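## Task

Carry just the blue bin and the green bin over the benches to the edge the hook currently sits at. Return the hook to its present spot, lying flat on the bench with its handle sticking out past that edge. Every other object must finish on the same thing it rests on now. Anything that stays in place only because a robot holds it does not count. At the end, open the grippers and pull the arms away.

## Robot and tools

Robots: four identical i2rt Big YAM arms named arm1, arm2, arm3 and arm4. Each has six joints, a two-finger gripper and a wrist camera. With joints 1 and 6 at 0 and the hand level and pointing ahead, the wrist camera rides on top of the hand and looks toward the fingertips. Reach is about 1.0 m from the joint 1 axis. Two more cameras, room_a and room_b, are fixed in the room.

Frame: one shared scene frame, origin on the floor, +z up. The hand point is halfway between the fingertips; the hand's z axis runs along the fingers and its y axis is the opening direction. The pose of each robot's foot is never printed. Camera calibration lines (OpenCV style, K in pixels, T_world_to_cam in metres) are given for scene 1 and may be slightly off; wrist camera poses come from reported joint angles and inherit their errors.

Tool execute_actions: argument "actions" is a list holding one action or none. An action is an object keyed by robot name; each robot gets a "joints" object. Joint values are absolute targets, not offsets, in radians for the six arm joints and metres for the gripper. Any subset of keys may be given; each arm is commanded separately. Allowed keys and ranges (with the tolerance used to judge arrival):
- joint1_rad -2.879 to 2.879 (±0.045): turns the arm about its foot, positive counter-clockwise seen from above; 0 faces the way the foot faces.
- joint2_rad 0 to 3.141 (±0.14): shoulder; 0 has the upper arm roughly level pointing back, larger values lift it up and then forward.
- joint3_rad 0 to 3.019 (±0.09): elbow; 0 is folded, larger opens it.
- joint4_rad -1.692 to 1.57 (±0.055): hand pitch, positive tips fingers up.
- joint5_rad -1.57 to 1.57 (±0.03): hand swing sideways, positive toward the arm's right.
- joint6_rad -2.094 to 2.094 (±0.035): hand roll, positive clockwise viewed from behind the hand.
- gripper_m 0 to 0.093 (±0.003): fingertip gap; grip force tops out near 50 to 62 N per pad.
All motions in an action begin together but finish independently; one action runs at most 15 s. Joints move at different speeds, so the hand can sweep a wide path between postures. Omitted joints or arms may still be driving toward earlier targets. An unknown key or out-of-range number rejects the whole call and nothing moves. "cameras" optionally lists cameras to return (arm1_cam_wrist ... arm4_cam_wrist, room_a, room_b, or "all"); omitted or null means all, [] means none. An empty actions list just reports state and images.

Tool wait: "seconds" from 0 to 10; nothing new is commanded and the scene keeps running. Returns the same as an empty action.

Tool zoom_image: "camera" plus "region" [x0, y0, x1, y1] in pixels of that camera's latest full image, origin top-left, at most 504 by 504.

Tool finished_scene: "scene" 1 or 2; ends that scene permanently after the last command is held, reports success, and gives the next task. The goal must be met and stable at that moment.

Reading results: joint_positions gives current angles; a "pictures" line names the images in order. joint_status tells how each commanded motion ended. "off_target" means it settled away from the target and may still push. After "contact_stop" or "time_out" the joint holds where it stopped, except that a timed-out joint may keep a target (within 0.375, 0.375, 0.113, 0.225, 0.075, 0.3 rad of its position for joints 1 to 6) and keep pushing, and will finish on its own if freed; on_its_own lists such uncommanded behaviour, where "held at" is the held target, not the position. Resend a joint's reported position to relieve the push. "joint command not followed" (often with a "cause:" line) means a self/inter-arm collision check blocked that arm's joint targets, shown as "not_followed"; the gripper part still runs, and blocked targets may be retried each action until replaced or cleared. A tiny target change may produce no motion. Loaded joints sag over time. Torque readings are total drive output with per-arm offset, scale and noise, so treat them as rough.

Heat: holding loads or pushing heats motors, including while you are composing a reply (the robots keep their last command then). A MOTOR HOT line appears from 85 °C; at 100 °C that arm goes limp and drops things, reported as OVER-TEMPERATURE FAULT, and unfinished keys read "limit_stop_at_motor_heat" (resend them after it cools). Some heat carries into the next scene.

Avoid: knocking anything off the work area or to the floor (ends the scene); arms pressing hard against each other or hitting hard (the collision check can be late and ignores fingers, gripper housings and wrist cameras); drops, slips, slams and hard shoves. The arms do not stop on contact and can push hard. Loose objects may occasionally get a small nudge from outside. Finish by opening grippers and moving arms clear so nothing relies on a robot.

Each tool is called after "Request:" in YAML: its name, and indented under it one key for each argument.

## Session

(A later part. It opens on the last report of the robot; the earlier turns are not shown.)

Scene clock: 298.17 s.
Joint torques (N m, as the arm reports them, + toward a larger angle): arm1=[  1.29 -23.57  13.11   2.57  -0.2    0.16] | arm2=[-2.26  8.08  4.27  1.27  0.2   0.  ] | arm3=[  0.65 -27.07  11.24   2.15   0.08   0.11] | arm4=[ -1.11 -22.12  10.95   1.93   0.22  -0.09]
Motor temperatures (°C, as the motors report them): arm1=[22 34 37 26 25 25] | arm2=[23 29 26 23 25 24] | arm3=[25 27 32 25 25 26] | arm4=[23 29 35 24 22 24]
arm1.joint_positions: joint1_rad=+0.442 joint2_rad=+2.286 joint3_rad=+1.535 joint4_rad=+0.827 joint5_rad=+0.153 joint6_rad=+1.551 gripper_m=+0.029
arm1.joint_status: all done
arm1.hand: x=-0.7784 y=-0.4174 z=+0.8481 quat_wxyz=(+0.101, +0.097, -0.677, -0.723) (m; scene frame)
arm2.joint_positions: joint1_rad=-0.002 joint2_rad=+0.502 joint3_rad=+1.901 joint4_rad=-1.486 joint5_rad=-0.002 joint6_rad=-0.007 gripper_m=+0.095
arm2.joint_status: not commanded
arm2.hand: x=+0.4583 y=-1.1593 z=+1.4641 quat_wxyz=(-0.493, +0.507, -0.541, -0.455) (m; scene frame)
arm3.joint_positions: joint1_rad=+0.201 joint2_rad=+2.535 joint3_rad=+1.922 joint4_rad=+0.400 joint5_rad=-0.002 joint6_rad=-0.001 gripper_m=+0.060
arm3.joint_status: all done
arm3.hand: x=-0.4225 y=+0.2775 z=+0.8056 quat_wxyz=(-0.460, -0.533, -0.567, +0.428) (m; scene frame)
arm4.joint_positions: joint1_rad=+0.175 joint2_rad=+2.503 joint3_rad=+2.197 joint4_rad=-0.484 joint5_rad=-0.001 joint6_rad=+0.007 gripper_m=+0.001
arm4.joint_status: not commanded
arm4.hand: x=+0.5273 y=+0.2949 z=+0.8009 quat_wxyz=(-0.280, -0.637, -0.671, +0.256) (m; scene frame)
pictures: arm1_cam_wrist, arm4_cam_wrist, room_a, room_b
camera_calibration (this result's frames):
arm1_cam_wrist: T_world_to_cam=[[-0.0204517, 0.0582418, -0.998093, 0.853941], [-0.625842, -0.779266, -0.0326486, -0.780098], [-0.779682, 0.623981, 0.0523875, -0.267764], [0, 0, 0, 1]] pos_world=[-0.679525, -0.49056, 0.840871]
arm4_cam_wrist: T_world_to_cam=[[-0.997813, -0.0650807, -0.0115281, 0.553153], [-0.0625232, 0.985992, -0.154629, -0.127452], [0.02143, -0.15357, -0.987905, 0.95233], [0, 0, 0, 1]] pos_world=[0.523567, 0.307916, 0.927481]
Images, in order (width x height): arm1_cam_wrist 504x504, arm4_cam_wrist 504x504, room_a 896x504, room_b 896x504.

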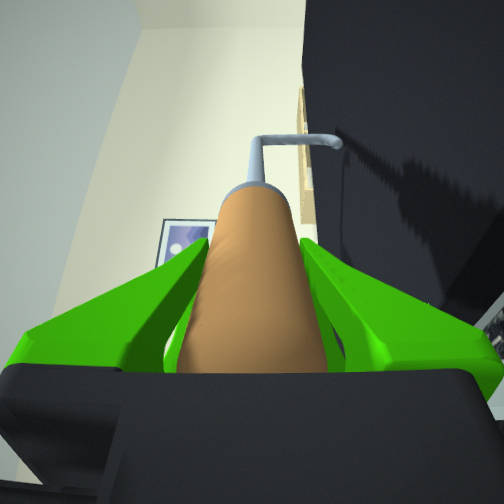

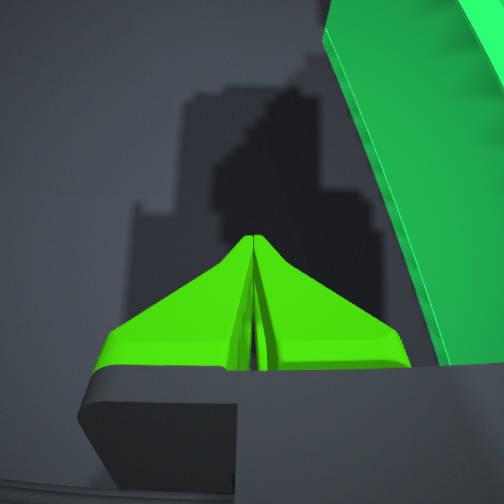

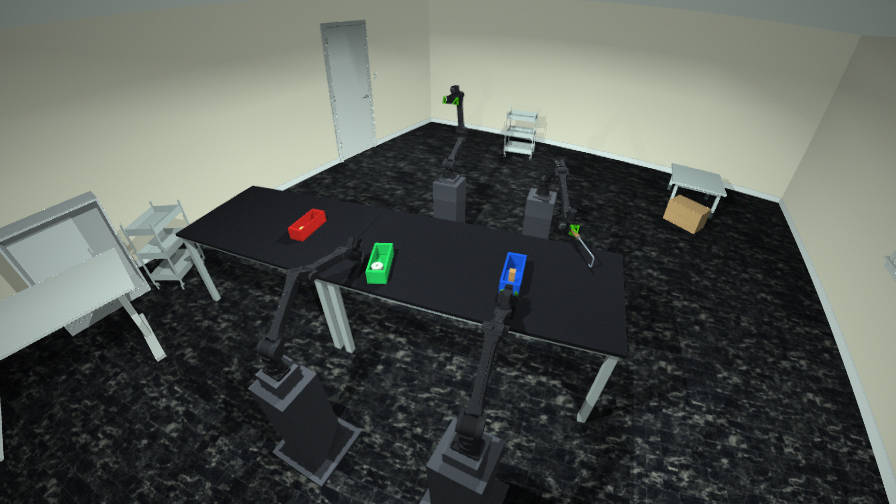

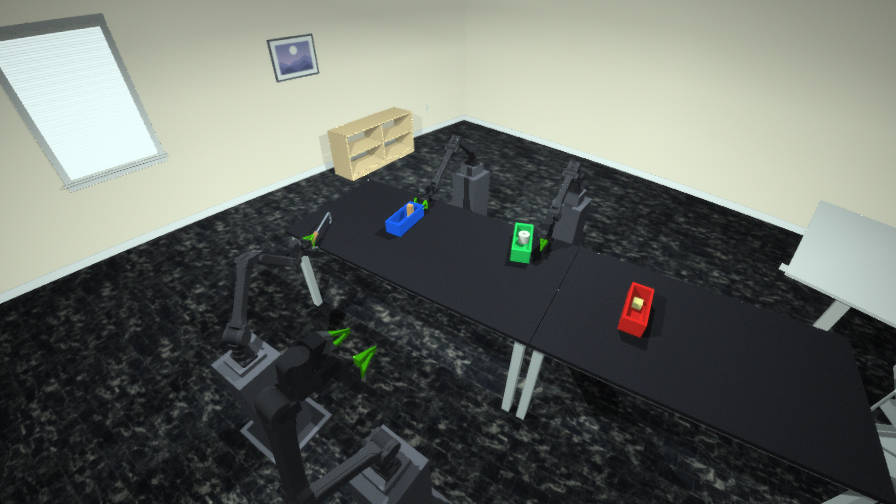

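Request:
execute_actions:
  actions:
    - {"arm1": {"joints": {"joint1_rad": 0.25, "joint2_rad": 2.29, "joint3_rad": 1.74, "joint4_rad": 0.87, "joint5_rad": 0.205}}, "arm3": {"joints": {"joint2_rad": 2.68, "joint3_rad": 2.24, "joint4_rad": 0.28}}, "arm4": {"joints": {"joint1_rad": 0.07, "joint5_rad": 0.45}}}
  cameras: ["arm1_cam_wrist", "arm4_cam_wrist", "room_a", "room_b"]

Scene clock: 325.30 s.
Joint torques (N m, as the arm reports them, + toward a larger angle): arm1=[  1.15 -23.7   16.21   3.2   -0.11   0.12] | arm2=[-2.23  7.78  4.21  1.36  0.18  0.01] | arm3=[  0.74 -28.3   12.14   2.11   0.08   0.08] | arm4=[ -0.65 -22.79  10.8    1.86   0.51  -0.02]
Motor temperatures (°C, as the motors report them): arm1=[22 34 38 26 25 25] | arm2=[23 29 26 23 25 24] | arm3=[25 28 34 25 25 26] | arm4=[23 29 36 24 22 24]
arm1.joint_positions: joint1_rad=+0.250 joint2_rad=+2.323 joint3_rad=+1.666 joint4_rad=+0.827 joint5_rad=+0.205 joint6_rad=+1.552 gripper_m=+0.029
arm1.joint_status: all done
arm1.hand: x=-0.6224 y=-0.3391 z=+0.8856 quat_wxyz=(+0.021, +0.006, -0.650, -0.760) (m; scene frame)
arm2.joint_positions: joint1_rad=-0.002 joint2_rad=+0.502 joint3_rad=+1.901 joint4_rad=-1.486 joint5_rad=-0.002 joint6_rad=-0.007 gripper_m=+0.095
arm2.joint_status: not commanded
arm2.hand: x=+0.4583 y=-1.1593 z=+1.4641 quat_wxyz=(-0.493, +0.507, -0.541, -0.455) (m; scene frame)
arm3.joint_positions: joint1_rad=+0.201 joint2_rad=+2.667 joint3_rad=+2.181 joint4_rad=+0.291 joint5_rad=-0.002 joint6_rad=+0.002 gripper_m=+0.060
arm3.joint_status: all done
arm3.hand: x=-0.4197 y=+0.2332 z=+0.8050 quat_wxyz=(-0.466, -0.529, -0.561, +0.433) (m; scene frame)
arm4.joint_positions: joint1_rad=+0.069 joint2_rad=+2.503 joint3_rad=+2.197 joint4_rad=-0.484 joint5_rad=+0.446 joint6_rad=+0.007 gripper_m=+0.001
arm4.joint_status: all done
arm4.hand: x=+0.3577 y=+0.3092 z=+0.8117 quat_wxyz=(-0.111, -0.713, -0.561, +0.405) (m; scene frame)
pictures: arm1_cam_wrist, arm4_cam_wrist, room_a, room_b
camera_calibration (this result's frames):
arm1_cam_wrist: T_world_to_cam=[[-0.0308254, 0.150215, -0.988173, 0.905876], [-0.796505, -0.600963, -0.0665078, -0.63594], [-0.603846, 0.785034, 0.138172, -0.108911], [0, 0, 0, 1]] pos_world=[-0.544371, -0.432753, 0.867915]
arm4_cam_wrist: T_world_to_cam=[[-0.891942, 0.339141, 0.299037, -0.0299621], [0.291926, 0.936988, -0.191916, -0.231833], [-0.34528, -0.083881, -0.934744, 1.03529], [0, 0, 0, 1]] pos_world=[0.39842, 0.314227, 0.932202]
Images, in order (width x height): arm1_cam_wrist 504x504, arm4_cam_wrist 504x504, room_a 896x504, room_b 896x504.

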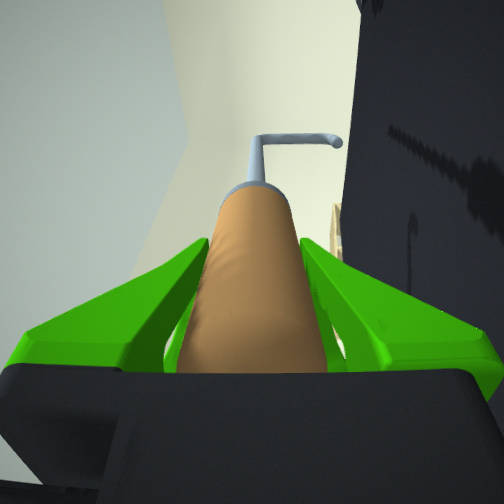

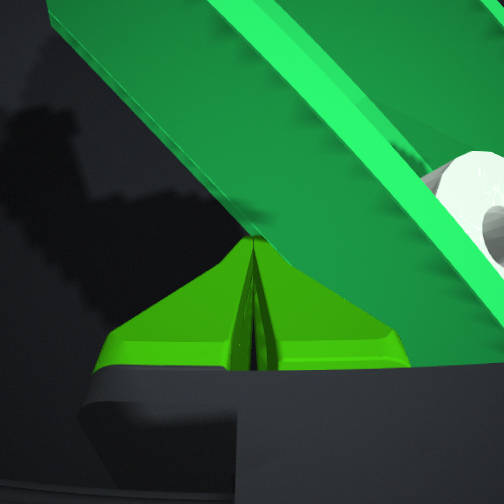

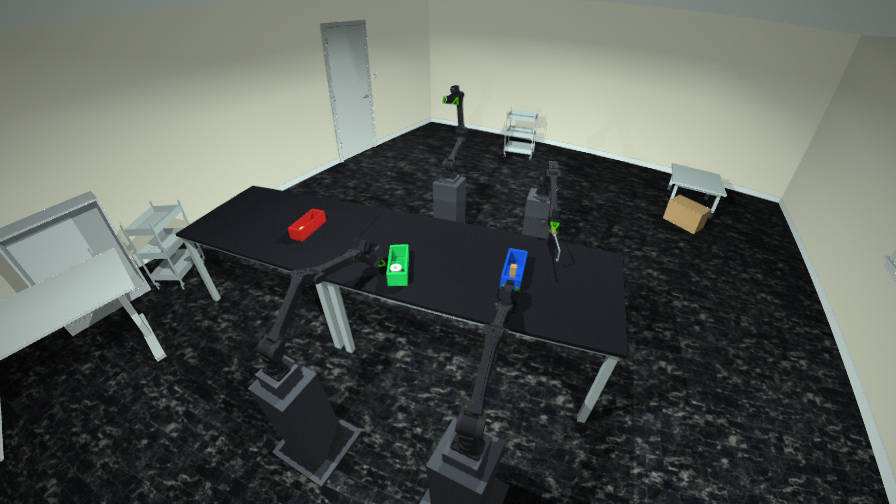

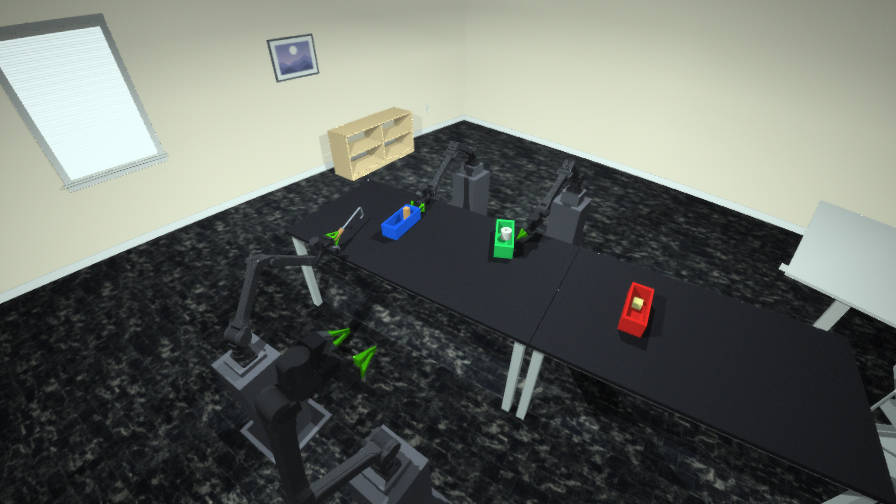

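Request:
execute_actions:
  actions:
    - {"arm1": {"joints": {"joint1_rad": 0.12, "joint2_rad": 2.27, "joint3_rad": 1.75, "joint4_rad": 1.05}}, "arm3": {"joints": {"joint2_rad": 1.0}}, "arm4": {"joints": {"joint1_rad": 0.15, "joint3_rad": 2.57, "joint4_rad": 0.06, "joint5_rad": 0.4}}}
  cameras: ["room_b"]

Scene clock: 350.40 s.
Joint torques (N m, as the arm reports them, + toward a larger angle): arm1=[  0.85 -25.17  16.98   3.56  -0.17   0.11] | arm2=[-1.96  8.15  4.26  1.18  0.19  0.01] | arm3=[ 0.49  3.58  2.86 -0.11  0.08  0.08] | arm4=[ -1.06 -20.75  11.1    2.72   0.11  -0.07]
Motor temperatures (°C, as the motors report them): arm1=[22 35 42 26 25 25] | arm2=[23 29 26 23 25 24] | arm3=[25 29 35 25 25 26] | arm4=[23 30 37 24 22 24]
arm1.joint_positions: joint1_rad=+0.125 joint2_rad=+2.323 joint3_rad=+1.666 joint4_rad=+0.996 joint5_rad=+0.205 joint6_rad=+1.552 gripper_m=+0.029
arm1.joint_status: all done
arm1.hand: x=-0.5127 y=-0.3334 z=+0.9249 quat_wxyz=(-0.018, -0.045, -0.583, -0.811) (m; scene frame)
arm2.joint_positions: joint1_rad=-0.002 joint2_rad=+0.502 joint3_rad=+1.901 joint4_rad=-1.486 joint5_rad=-0.002 joint6_rad=-0.007 gripper_m=+0.095
arm2.joint_status: not commanded
arm2.hand: x=+0.4583 y=-1.1593 z=+1.4641 quat_wxyz=(-0.493, +0.507, -0.541, -0.455) (m; scene frame)
arm3.joint_positions: joint1_rad=+0.201 joint2_rad=+1.004 joint3_rad=+2.234 joint4_rad=+0.287 joint5_rad=-0.002 joint6_rad=+0.002 gripper_m=+0.060
arm3.joint_status: all done
arm3.hand: x=-0.4855 y=+1.1852 z=+1.8774 quat_wxyz=(-0.730, -0.019, -0.018, +0.683) (m; scene frame)
arm4.joint_positions: joint1_rad=+0.151 joint2_rad=+2.481 joint3_rad=+2.542 joint4_rad=+0.039 joint5_rad=+0.402 joint6_rad=+0.007 gripper_m=+0.001
arm4.joint_status: all done
arm4.hand: x=+0.4381 y=+0.2186 z=+1.1437 quat_wxyz=(-0.432, -0.567, -0.369, +0.596) (m; scene frame)
pictures: room_b
Images, in order (width x height): room_b 896x504.

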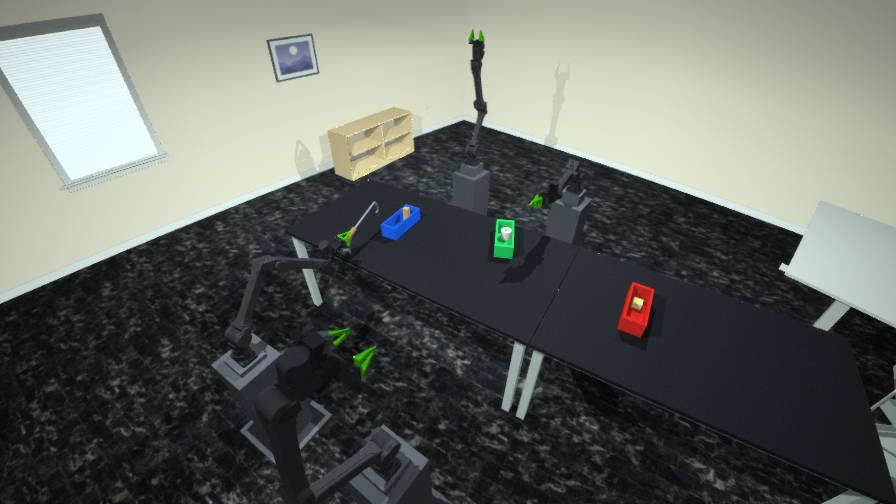

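Request:
execute_actions:
  actions:
    - {"arm1": {"joints": {"joint1_rad": 0.0, "joint2_rad": 2.40, "joint3_rad": 1.975}}, "arm4": {"joints": {"joint2_rad": 2.825}}}
  cameras: ["arm1_cam_wrist", "arm4_cam_wrist", "room_a", "room_b"]

Scene clock: 360.00 s.
Joint torques (N m, as the arm reports them, + toward a larger angle): arm1=[  0.69 -23.96  18.24   3.35  -0.22   0.13] | arm2=[-1.67  7.66  4.26  1.31  0.19  0.  ] | arm3=[ 0.62  3.49  2.87 -0.12  0.08  0.09] | arm4=[ -1.49 -25.81  10.71   1.68   0.13  -0.01]
Motor temperatures (°C, as the motors report them): arm1=[22 36 43 26 25 25] | arm2=[23 29 26 23 25 24] | arm3=[25 27 32 25 25 26] | arm4=[23 30 37 24 22 24]
arm1.joint_positions: joint1_rad=+0.005 joint2_rad=+2.425 joint3_rad=+1.884 joint4_rad=+0.998 joint5_rad=+0.206 joint6_rad=+1.552 gripper_m=+0.029
arm1.joint_status: joint3_rad time_out (moved +0.218 of +0.309); the others done
arm1.on_its_own: joint3_rad reads +1.884 and still pushes toward +1.975 since a time_out
arm1.hand: x=-0.4094 y=-0.2955 z=+0.9545 quat_wxyz=(-0.062, -0.083, -0.531, -0.841) (m; scene frame)
arm2.joint_positions: joint1_rad=-0.002 joint2_rad=+0.502 joint3_rad=+1.901 joint4_rad=-1.486 joint5_rad=-0.002 joint6_rad=-0.007 gripper_m=+0.095
arm2.joint_status: not commanded
arm2.hand: x=+0.4583 y=-1.1593 z=+1.4641 quat_wxyz=(-0.493, +0.507, -0.541, -0.455) (m; scene frame)
arm3.joint_positions: joint1_rad=+0.201 joint2_rad=+1.004 joint3_rad=+2.234 joint4_rad=+0.287 joint5_rad=-0.002 joint6_rad=+0.002 gripper_m=+0.060
arm3.joint_status: not commanded
arm3.hand: x=-0.4855 y=+1.1852 z=+1.8774 quat_wxyz=(-0.730, -0.019, -0.018, +0.683) (m; scene frame)
arm4.joint_positions: joint1_rad=+0.150 joint2_rad=+2.845 joint3_rad=+2.547 joint4_rad=+0.071 joint5_rad=+0.404 joint6_rad=+0.009 gripper_m=+0.001
arm4.joint_status: all done
arm4.hand: x=+0.4406 y=+0.2000 z=+0.7993 quat_wxyz=(-0.333, -0.627, -0.463, +0.531) (m; scene frame)
pictures: arm1_cam_wrist, arm4_cam_wrist, room_a, room_b
camera_calibration (this result's frames):
arm1_cam_wrist: T_world_to_cam=[[0.00905499, 0.425483, -0.904921, 0.992191], [-0.918938, -0.353297, -0.175311, -0.308599], [-0.394298, 0.833154, 0.387794, -0.162253], [0, 0, 0, 1]] pos_world=[-0.356543, -0.396005, 0.906674]
arm4_cam_wrist: T_world_to_cam=[[-0.935253, 0.344648, 0.0807504, 0.277206], [0.206484, 0.716454, -0.666377, 0.304876], [-0.287519, -0.606557, -0.74123, 0.967608], [0, 0, 0, 1]] pos_world=[0.474511, 0.272941, 0.897998]
Images, in order (width x height): arm1_cam_wrist 504x504, arm4_cam_wrist 504x504, room_a 896x504, room_b 896x504.

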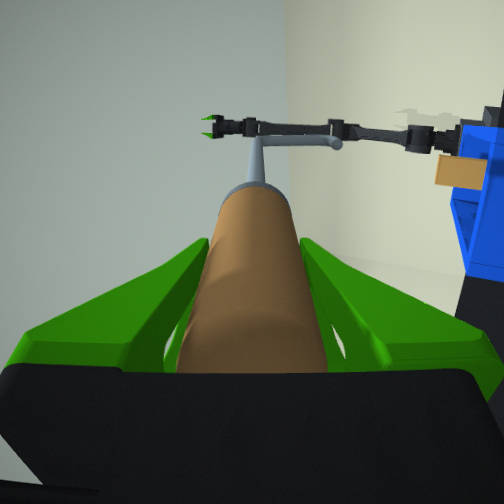

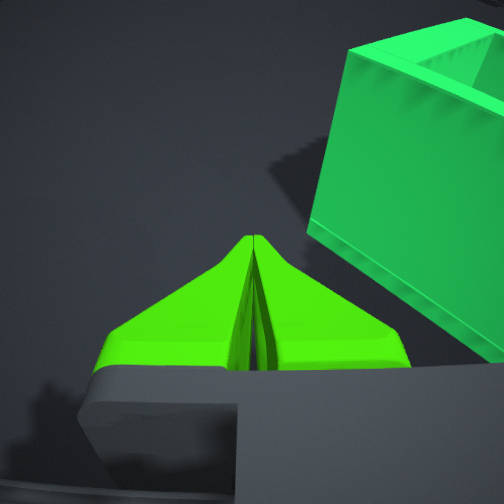

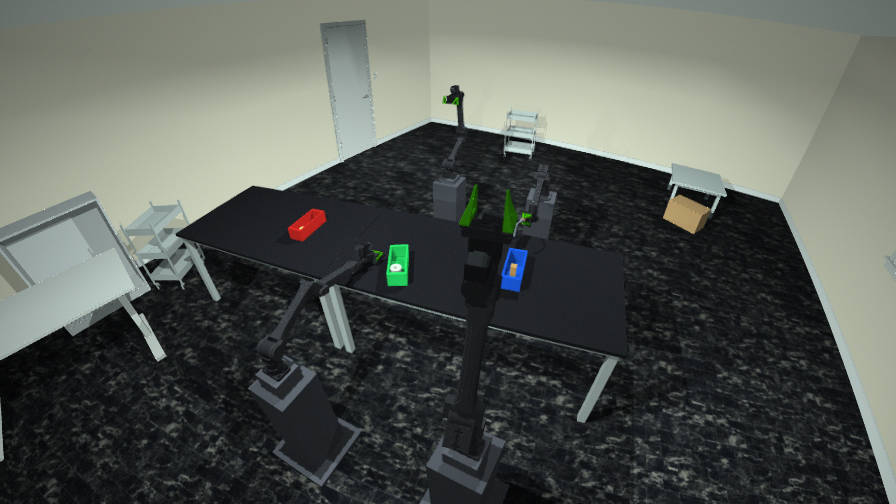

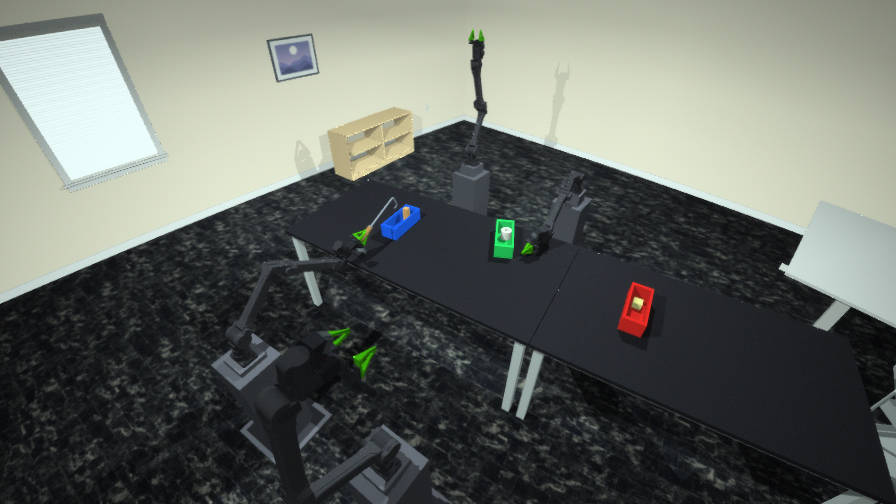

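Request:
execute_actions:
  actions:
    - {"arm1": {"joints": {"joint4_rad": 0.77}}, "arm4": {"joints": {"joint1_rad": 0.02}}, "arm3": {"joints": {"joint2_rad": 0.5, "joint3_rad": 1.9, "joint4_rad": -1.4}}}
  cameras: ["arm1_cam_wrist", "arm4_cam_wrist", "room_a", "room_b"]

Scene clock: 364.53 s.
Joint torques (N m, as the arm reports them, + toward a larger angle): arm1=[  0.66 -24.54  17.8    2.55  -0.15   0.11] | arm2=[-1.72  7.9   4.23  1.15  0.17  0.  ] | arm3=[0.53 9.01 3.38 2.01 0.08 0.08] | arm4=[ -1.16 -25.41  10.49   1.5    0.27  -0.05]
Motor temperatures (°C, as the motors report them): arm1=[22 36 44 26 25 25] | arm2=[23 29 26 23 25 24] | arm3=[25 27 31 25 25 26] | arm4=[23 31 37 24 22 24]
arm1.joint_positions: joint1_rad=+0.005 joint2_rad=+2.427 joint3_rad=+1.890 joint4_rad=+0.746 joint5_rad=+0.206 joint6_rad=+1.553 gripper_m=+0.029
arm1.joint_status: all done
arm1.hand: x=-0.4095 y=-0.2754 z=+0.8984 quat_wxyz=(-0.071, -0.075, -0.631, -0.769) (m; scene frame)
arm2.joint_positions: joint1_rad=-0.002 joint2_rad=+0.502 joint3_rad=+1.901 joint4_rad=-1.486 joint5_rad=-0.002 joint6_rad=-0.007 gripper_m=+0.095
arm2.joint_status: not commanded
arm2.hand: x=+0.4583 y=-1.1593 z=+1.4641 quat_wxyz=(-0.493, +0.507, -0.541, -0.455) (m; scene frame)
arm3.joint_positions: joint1_rad=+0.201 joint2_rad=+0.511 joint3_rad=+1.895 joint4_rad=-1.388 joint5_rad=-0.002 joint6_rad=+0.002 gripper_m=+0.060
arm3.joint_status: all done
arm3.hand: x=-0.4823 y=+1.1603 z=+1.5347 quat_wxyz=(-0.518, -0.485, -0.515, +0.481) (m; scene frame)
arm4.joint_positions: joint1_rad=+0.025 joint2_rad=+2.845 joint3_rad=+2.547 joint4_rad=+0.071 joint5_rad=+0.398 joint6_rad=+0.007 gripper_m=+0.001
arm4.joint_status: all done
arm4.hand: x=+0.3172 y=+0.2113 z=+0.7984 quat_wxyz=(-0.300, -0.653, -0.425, +0.550) (m; scene frame)
pictures: arm1_cam_wrist, arm4_cam_wrist, room_a, room_b
camera_calibration (this result's frames):
arm1_cam_wrist: T_world_to_cam=[[0.00799275, 0.190913, -0.981574, 0.936764], [-0.918761, -0.386083, -0.0825732, -0.403696], [-0.394733, 0.902492, 0.172318, 0.0551923], [0, 0, 0, 1]] pos_world=[-0.356602, -0.384511, 0.876658]
arm4_cam_wrist: T_world_to_cam=[[-0.887413, 0.453563, 0.0823327, 0.118566], [0.289812, 0.687833, -0.665503, 0.300574], [-0.358478, -0.566715, -0.74184, 0.952894], [0, 0, 0, 1]] pos_world=[0.359699, 0.279498, 0.897166]
Images, in order (width x height): arm1_cam_wrist 504x504, arm4_cam_wrist 504x504, room_a 896x504, room_b 896x504.

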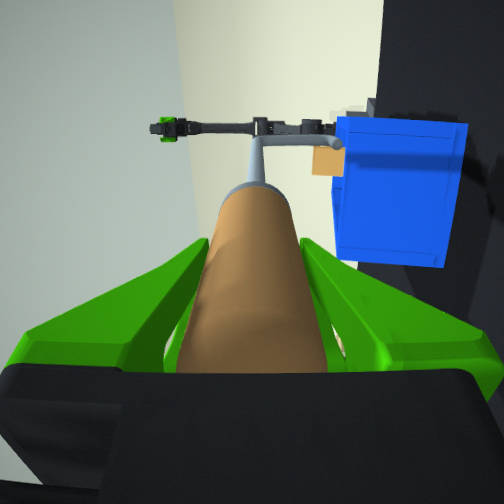

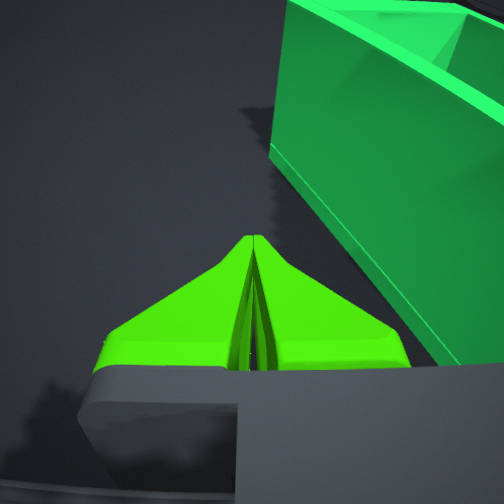

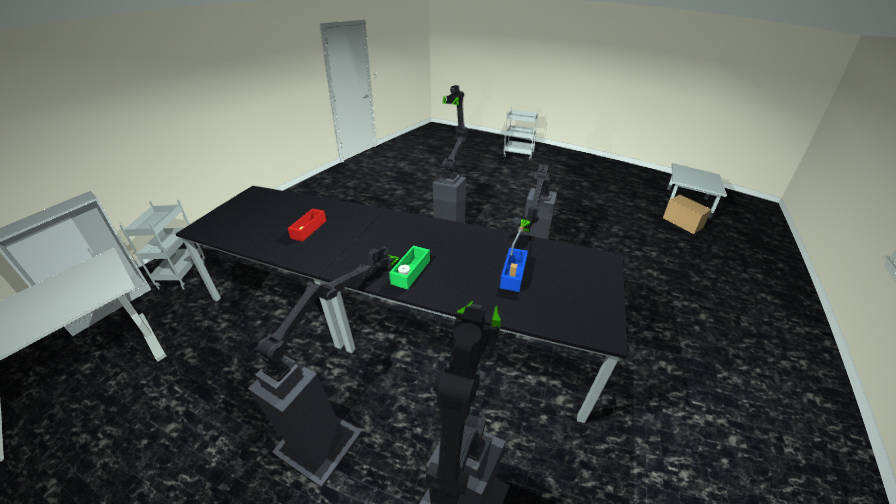

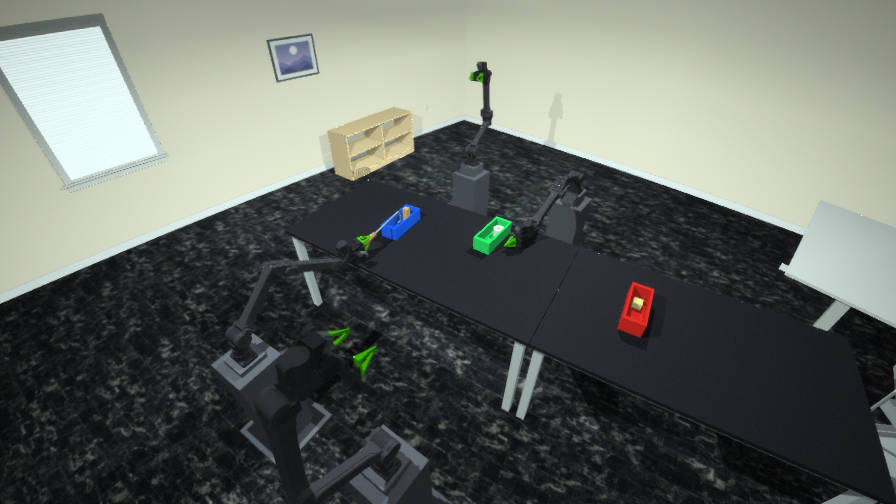

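Request:
execute_actions:
  actions:
    - {"arm1": {"joints": {"joint1_rad": 0.045}}, "arm4": {"joints": {"joint2_rad": 1.9, "joint4_rad": 0.61, "joint5_rad": 0.0, "gripper_m": 0.06}}}
  cameras: []

Request:
execute_actions:
  actions:
    - {"arm1": {"joints": {"joint4_rad": 0.61}}, "arm4": {"joints": {"joint1_rad": -0.228, "joint3_rad": 1.35}}}
  cameras: ["arm1_cam_wrist", "arm4_cam_wrist", "room_a", "room_b"]

Scene clock: 387.43 s.
Joint torques (N m, as the arm reports them, + toward a larger angle): arm1=[  0.87 -24.46  17.82   2.55  -0.11   0.1 ] | arm2=[-2.46  7.82  4.26  1.2   0.18  0.  ] | arm3=[0.54 8.83 3.37 2.   0.08 0.09] | arm4=[ -0.64 -15.05   7.76   0.6    0.02  -0.06]
Motor temperatures (°C, as the motors report them): arm1=[22 37 46 26 25 25] | arm2=[23 29 26 23 25 24] | arm3=[25 26 29 25 25 26] | arm4=[23 32 36 24 22 24]
arm1.joint_positions: joint1_rad=+0.050 joint2_rad=+2.427 joint3_rad=+1.890 joint4_rad=+0.746 joint5_rad=+0.205 joint6_rad=+1.553 gripper_m=+0.029
arm1.joint_status: all done
arm1.hand: x=-0.4513 y=-0.2747 z=+0.8985 quat_wxyz=(-0.054, -0.060, -0.633, -0.770) (m; scene frame)
arm2.joint_positions: joint1_rad=-0.002 joint2_rad=+0.502 joint3_rad=+1.901 joint4_rad=-1.486 joint5_rad=-0.002 joint6_rad=-0.007 gripper_m=+0.095
arm2.joint_status: not commanded
arm2.hand: x=+0.4583 y=-1.1593 z=+1.4641 quat_wxyz=(-0.493, +0.507, -0.541, -0.455) (m; scene frame)
arm3.joint_positions: joint1_rad=+0.201 joint2_rad=+0.511 joint3_rad=+1.895 joint4_rad=-1.388 joint5_rad=-0.002 joint6_rad=+0.002 gripper_m=+0.060
arm3.joint_status: not commanded
arm3.hand: x=-0.4823 y=+1.1603 z=+1.5347 quat_wxyz=(-0.518, -0.485, -0.515, +0.481) (m; scene frame)
arm4.joint_positions: joint1_rad=+0.025 joint2_rad=+1.907 joint3_rad=+2.548 joint4_rad=+0.613 joint5_rad=+0.004 joint6_rad=+0.007 gripper_m=+0.060
arm4.joint_status: all done
arm4.hand: x=+0.4119 y=+0.6016 z=+1.7176 quat_wxyz=(-0.669, -0.122, -0.104, +0.726) (m; scene frame)
pictures: none
No camera images: the call's "cameras" was empty. Leave "cameras" out to get every camera's image.

Scene clock: 389.03 s.
Joint torques (N m, as the arm reports them, + toward a larger angle): arm1=[  0.7  -24.58  17.72   2.34  -0.08   0.08] | arm2=[-1.99  7.7   4.14  1.29  0.16 -0.01] | arm3=[0.55 8.78 3.36 2.   0.08 0.08] | arm4=[ -0.6  -16.92   8.08   1.99   0.15  -0.03]
Motor temperatures (°C, as the motors report them): arm1=[22 37 46 26 25 25] | arm2=[23 29 26 23 25 24] | arm3=[25 26 29 25 25 26] | arm4=[23 31 36 24 22 24]
arm1.joint_positions: joint1_rad=+0.050 joint2_rad=+2.427 joint3_rad=+1.891 joint4_rad=+0.593 joint5_rad=+0.205 joint6_rad=+1.555 gripper_m=+0.029
arm1.joint_status: all done
arm1.hand: x=-0.4516 y=-0.2699 z=+0.8624 quat_wxyz=(-0.059, -0.054, -0.689, -0.721) (m; scene frame)
arm2.joint_positions: joint1_rad=-0.002 joint2_rad=+0.502 joint3_rad=+1.901 joint4_rad=-1.486 joint5_rad=-0.002 joint6_rad=-0.007 gripper_m=+0.095
arm2.joint_status: not commanded
arm2.hand: x=+0.4583 y=-1.1593 z=+1.4641 quat_wxyz=(-0.493, +0.507, -0.541, -0.455) (m; scene frame)
arm3.joint_positions: joint1_rad=+0.201 joint2_rad=+0.511 joint3_rad=+1.895 joint4_rad=-1.388 joint5_rad=-0.002 joint6_rad=+0.002 gripper_m=+0.060
arm3.joint_status: not commanded
arm3.hand: x=-0.4823 y=+1.1603 z=+1.5347 quat_wxyz=(-0.518, -0.485, -0.515, +0.481) (m; scene frame)
arm4.joint_positions: joint1_rad=-0.225 joint2_rad=+1.912 joint3_rad=+1.346 joint4_rad=+0.613 joint5_rad=+0.001 joint6_rad=+0.007 gripper_m=+0.060
arm4.joint_status: all done
arm4.hand: x=+0.2102 y=+0.4595 z=+1.0585 quat_wxyz=(-0.420, -0.568, -0.397, +0.586) (m; scene frame)
pictures: arm1_cam_wrist, arm4_cam_wrist, room_a, room_b
camera_calibration (this result's frames):
arm1_cam_wrist: T_world_to_cam=[[0.00326427, 0.0414198, -0.999136, 0.873326], [-0.899475, -0.436466, -0.0210326, -0.501224], [-0.43696, 0.898767, 0.0358314, 0.137472], [0, 0, 0, 1]] pos_world=[-0.393619, -0.378496, 0.857104]
arm4_cam_wrist: T_world_to_cam=[[-0.944508, 0.328451, -0.00502825, 0.0515845], [0.184491, 0.517741, -0.835409, 0.614146], [-0.271787, -0.789978, -0.549606, 1.12903], [0, 0, 0, 1]] pos_world=[0.242273, 0.556996, 1.13384]
Images, in order (width x height): arm1_cam_wrist 504x504, arm4_cam_wrist 504x504, room_a 896x504, room_b 896x504.

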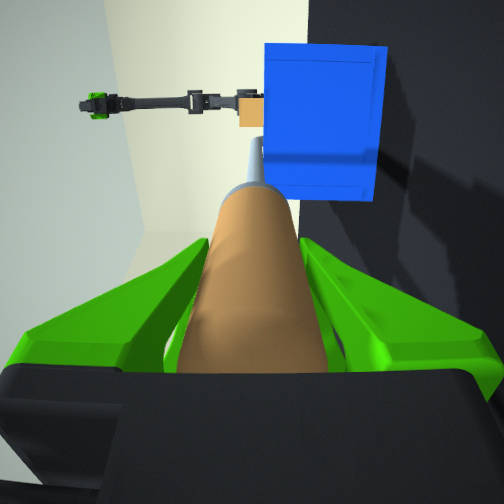

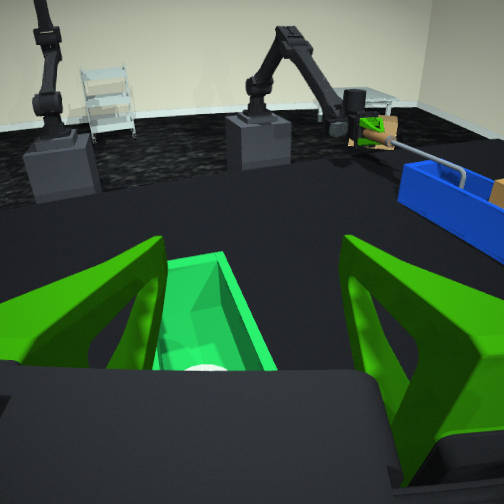

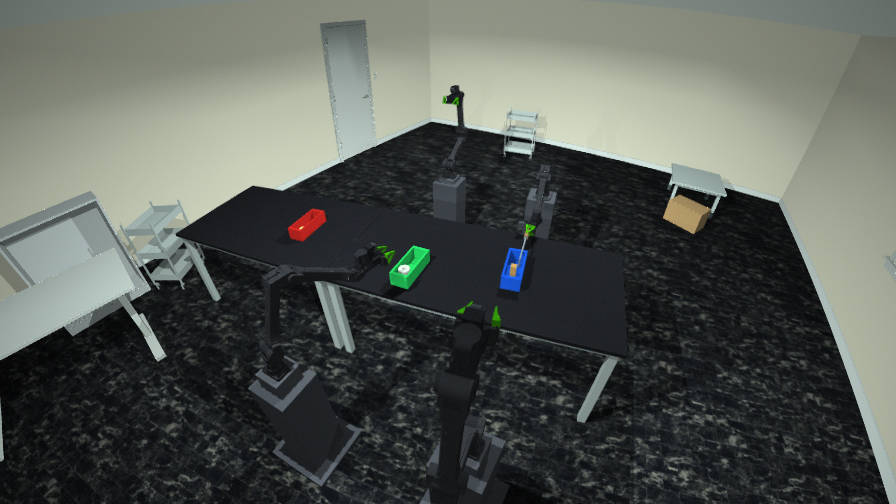

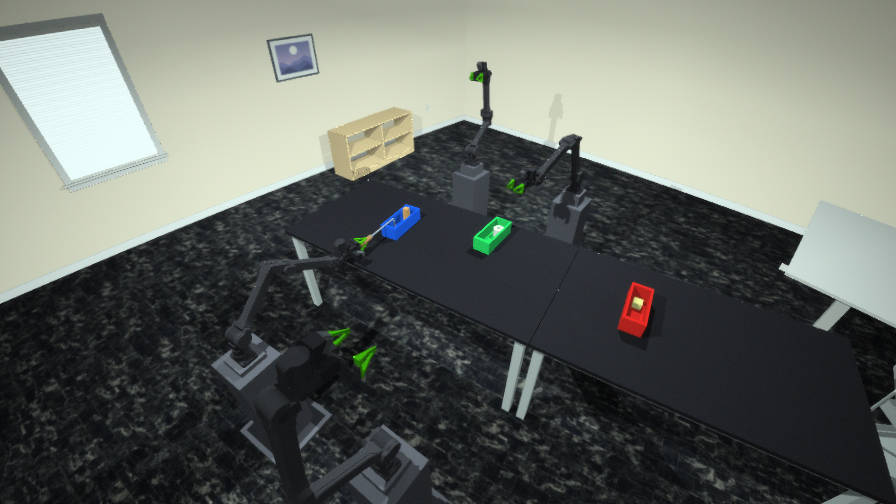

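Request:
execute_actions:
  actions:
    - {"arm1": {"joints": {"joint1_rad": 0.035, "joint2_rad": 2.21, "joint3_rad": 1.61, "joint4_rad": 0.79}}, "arm4": {"joints": {"joint2_rad": 2.23}}}
  cameras: ["arm1_cam_wrist", "arm4_cam_wrist", "room_b"]

Scene clock: 399.57 s.
Joint torques (N m, as the arm reports them, + toward a larger angle): arm1=[  1.05 -24.53  11.82   3.38  -0.09   0.09] | arm2=[-1.83  7.6   4.17  1.28  0.19  0.  ] | arm3=[0.54 8.82 3.37 1.99 0.08 0.08] | arm4=[ -1.26 -18.39   7.85   2.39   0.19  -0.08]
Motor temperatures (°C, as the motors report them): arm1=[22 37 46 26 25 25] | arm2=[23 29 26 23 25 24] | arm3=[25 26 29 25 25 26] | arm4=[23 30 35 24 22 24]
arm1.joint_positions: joint1_rad=+0.039 joint2_rad=+2.265 joint3_rad=+1.583 joint4_rad=+0.741 joint5_rad=+0.205 joint6_rad=+1.555 gripper_m=+0.029
arm1.joint_status: all done
arm1.hand: x=-0.4384 y=-0.3378 z=+0.8691 quat_wxyz=(-0.064, -0.058, -0.687, -0.721) (m; scene frame)
arm2.joint_positions: joint1_rad=-0.002 joint2_rad=+0.502 joint3_rad=+1.901 joint4_rad=-1.486 joint5_rad=-0.002 joint6_rad=-0.007 gripper_m=+0.095
arm2.joint_status: not commanded
arm2.hand: x=+0.4583 y=-1.1593 z=+1.4641 quat_wxyz=(-0.493, +0.507, -0.541, -0.455) (m; scene frame)
arm3.joint_positions: joint1_rad=+0.201 joint2_rad=+0.511 joint3_rad=+1.895 joint4_rad=-1.388 joint5_rad=-0.002 joint6_rad=+0.002 gripper_m=+0.060
arm3.joint_status: not commanded
arm3.hand: x=-0.4823 y=+1.1603 z=+1.5347 quat_wxyz=(-0.518, -0.485, -0.515, +0.481) (m; scene frame)
arm4.joint_positions: joint1_rad=-0.225 joint2_rad=+2.243 joint3_rad=+1.328 joint4_rad=+0.609 joint5_rad=+0.001 joint6_rad=+0.007 gripper_m=+0.060
arm4.joint_status: all done
arm4.hand: x=+0.2129 y=+0.4631 z=+0.7949 quat_wxyz=(-0.343, -0.663, -0.464, +0.478) (m; scene frame)
pictures: arm1_cam_wrist, arm4_cam_wrist, room_b
camera_calibration (this result's frames):
arm1_cam_wrist: T_world_to_cam=[[0.00379057, 0.044015, -0.999024, 0.883826], [-0.904738, -0.425391, -0.0221747, -0.516358], [-0.425952, 0.903939, 0.0382096, 0.208495], [0, 0, 0, 1]] pos_world=[-0.38171, -0.447022, 0.863546]
arm4_cam_wrist: T_world_to_cam=[[-0.944439, 0.328624, -0.00639753, 0.0526374], [0.267959, 0.758529, -0.593996, 0.0703585], [-0.190349, -0.562707, -0.804443, 1.06767], [0, 0, 0, 1]] pos_world=[0.234089, 0.530118, 0.901008]
Images, in order (width x height): arm1_cam_wrist 504x504, arm4_cam_wrist 504x504, room_b 896x504.

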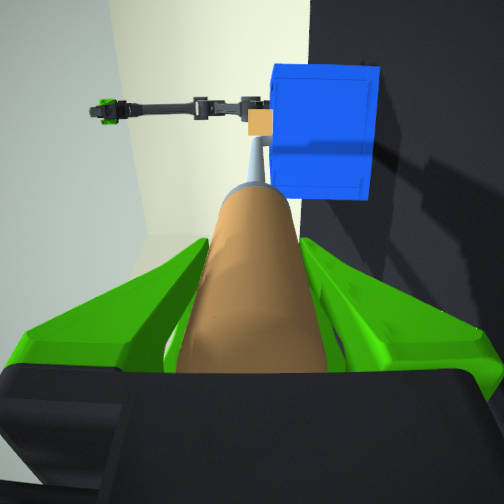

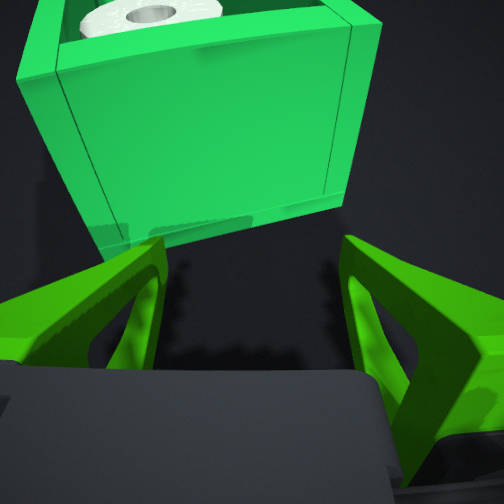

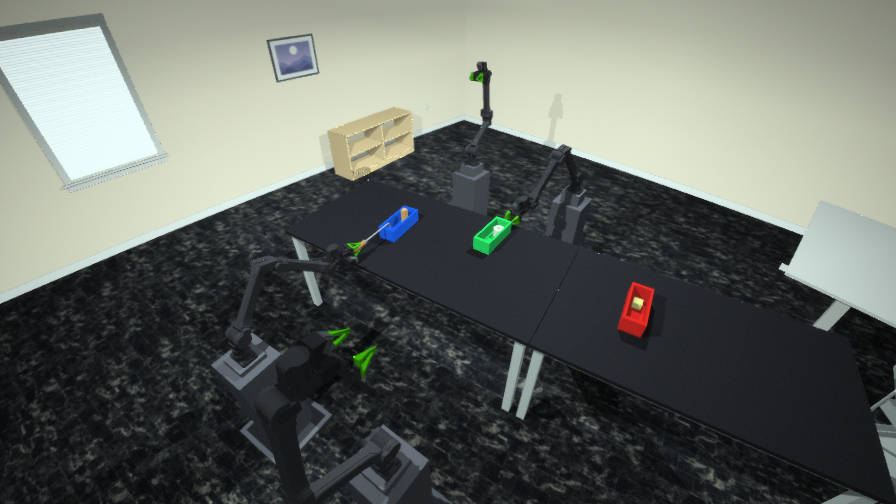

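Request:
execute_actions:
  actions:
    - {"arm1": {"joints": {"joint2_rad": 2.075, "joint3_rad": 1.34, "joint4_rad": 0.92}}, "arm4": {"joints": {"joint1_rad": -0.18, "joint2_rad": 2.36, "joint3_rad": 1.63, "joint4_rad": 0.51}}}
  cameras: ["arm1_cam_wrist", "arm4_cam_wrist", "room_b"]

Scene clock: 403.53 s.
Joint torques (N m, as the arm reports them, + toward a larger angle): arm1=[  0.78 -22.65  10.39   3.64  -0.06   0.08] | arm2=[-1.96  7.99  4.23  1.3   0.17  0.02] | arm3=[0.52 8.8  3.37 1.99 0.08 0.08] | arm4=[ -1.07 -18.93   9.51   1.83   0.14  -0.02]
Motor temperatures (°C, as the motors report them): arm1=[22 37 44 26 25 25] | arm2=[23 29 26 23 25 24] | arm3=[25 26 29 25 25 26] | arm4=[23 30 35 24 22 24]
arm1.joint_positions: joint1_rad=+0.039 joint2_rad=+2.133 joint3_rad=+1.318 joint4_rad=+0.869 joint5_rad=+0.205 joint6_rad=+1.555 gripper_m=+0.029
arm1.joint_status: all done
arm1.hand: x=-0.4362 y=-0.4074 z=+0.8674 quat_wxyz=(-0.064, -0.058, -0.690, -0.719) (m; scene frame)
arm2.joint_positions: joint1_rad=-0.002 joint2_rad=+0.502 joint3_rad=+1.901 joint4_rad=-1.486 joint5_rad=-0.002 joint6_rad=-0.007 gripper_m=+0.095
arm2.joint_status: not commanded
arm2.hand: x=+0.4583 y=-1.1593 z=+1.4641 quat_wxyz=(-0.493, +0.507, -0.541, -0.455) (m; scene frame)
arm3.joint_positions: joint1_rad=+0.201 joint2_rad=+0.511 joint3_rad=+1.895 joint4_rad=-1.388 joint5_rad=-0.002 joint6_rad=+0.002 gripper_m=+0.060
arm3.joint_status: not commanded
arm3.hand: x=-0.4823 y=+1.1603 z=+1.5347 quat_wxyz=(-0.518, -0.485, -0.515, +0.481) (m; scene frame)
arm4.joint_positions: joint1_rad=-0.176 joint2_rad=+2.356 joint3_rad=+1.595 joint4_rad=+0.520 joint5_rad=+0.001 joint6_rad=+0.006 gripper_m=+0.060
arm4.joint_status: all done
arm4.hand: x=+0.2275 y=+0.3795 z=+0.8156 quat_wxyz=(-0.370, -0.635, -0.468, +0.490) (m; scene frame)
pictures: arm1_cam_wrist, arm4_cam_wrist, room_b
camera_calibration (this result's frames):
arm1_cam_wrist: T_world_to_cam=[[0.0040054, 0.037542, -0.999287, 0.882874], [-0.904564, -0.425886, -0.0196258, -0.546325], [-0.42632, 0.903997, 0.0322533, 0.277447], [0, 0, 0, 1]] pos_world=[-0.379441, -0.516629, 0.862574]
arm4_cam_wrist: T_world_to_cam=[[-0.95943, 0.281889, -0.00572675, 0.114625], [0.218805, 0.731603, -0.645664, 0.205671], [-0.177816, -0.620722, -0.763601, 1.02599], [0, 0, 0, 1]] pos_world=[0.24741, 0.454073, 0.916896]
Images, in order (width x height): arm1_cam_wrist 504x504, arm4_cam_wrist 504x504, room_b 896x504.

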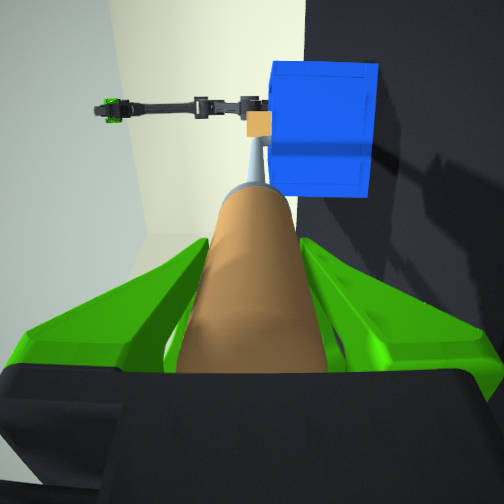

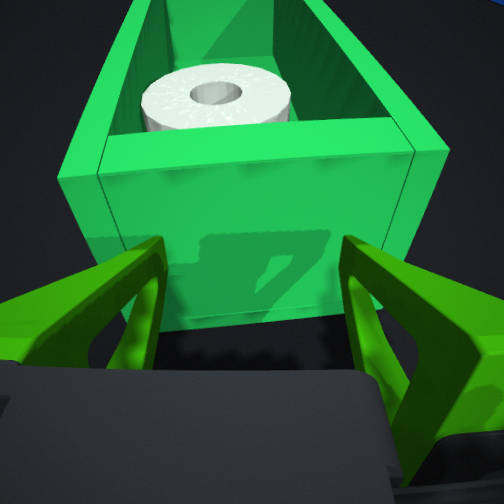

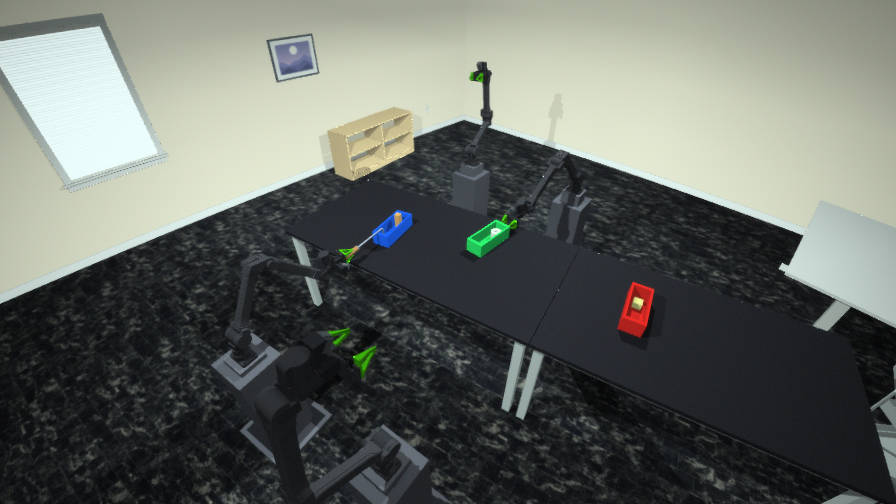

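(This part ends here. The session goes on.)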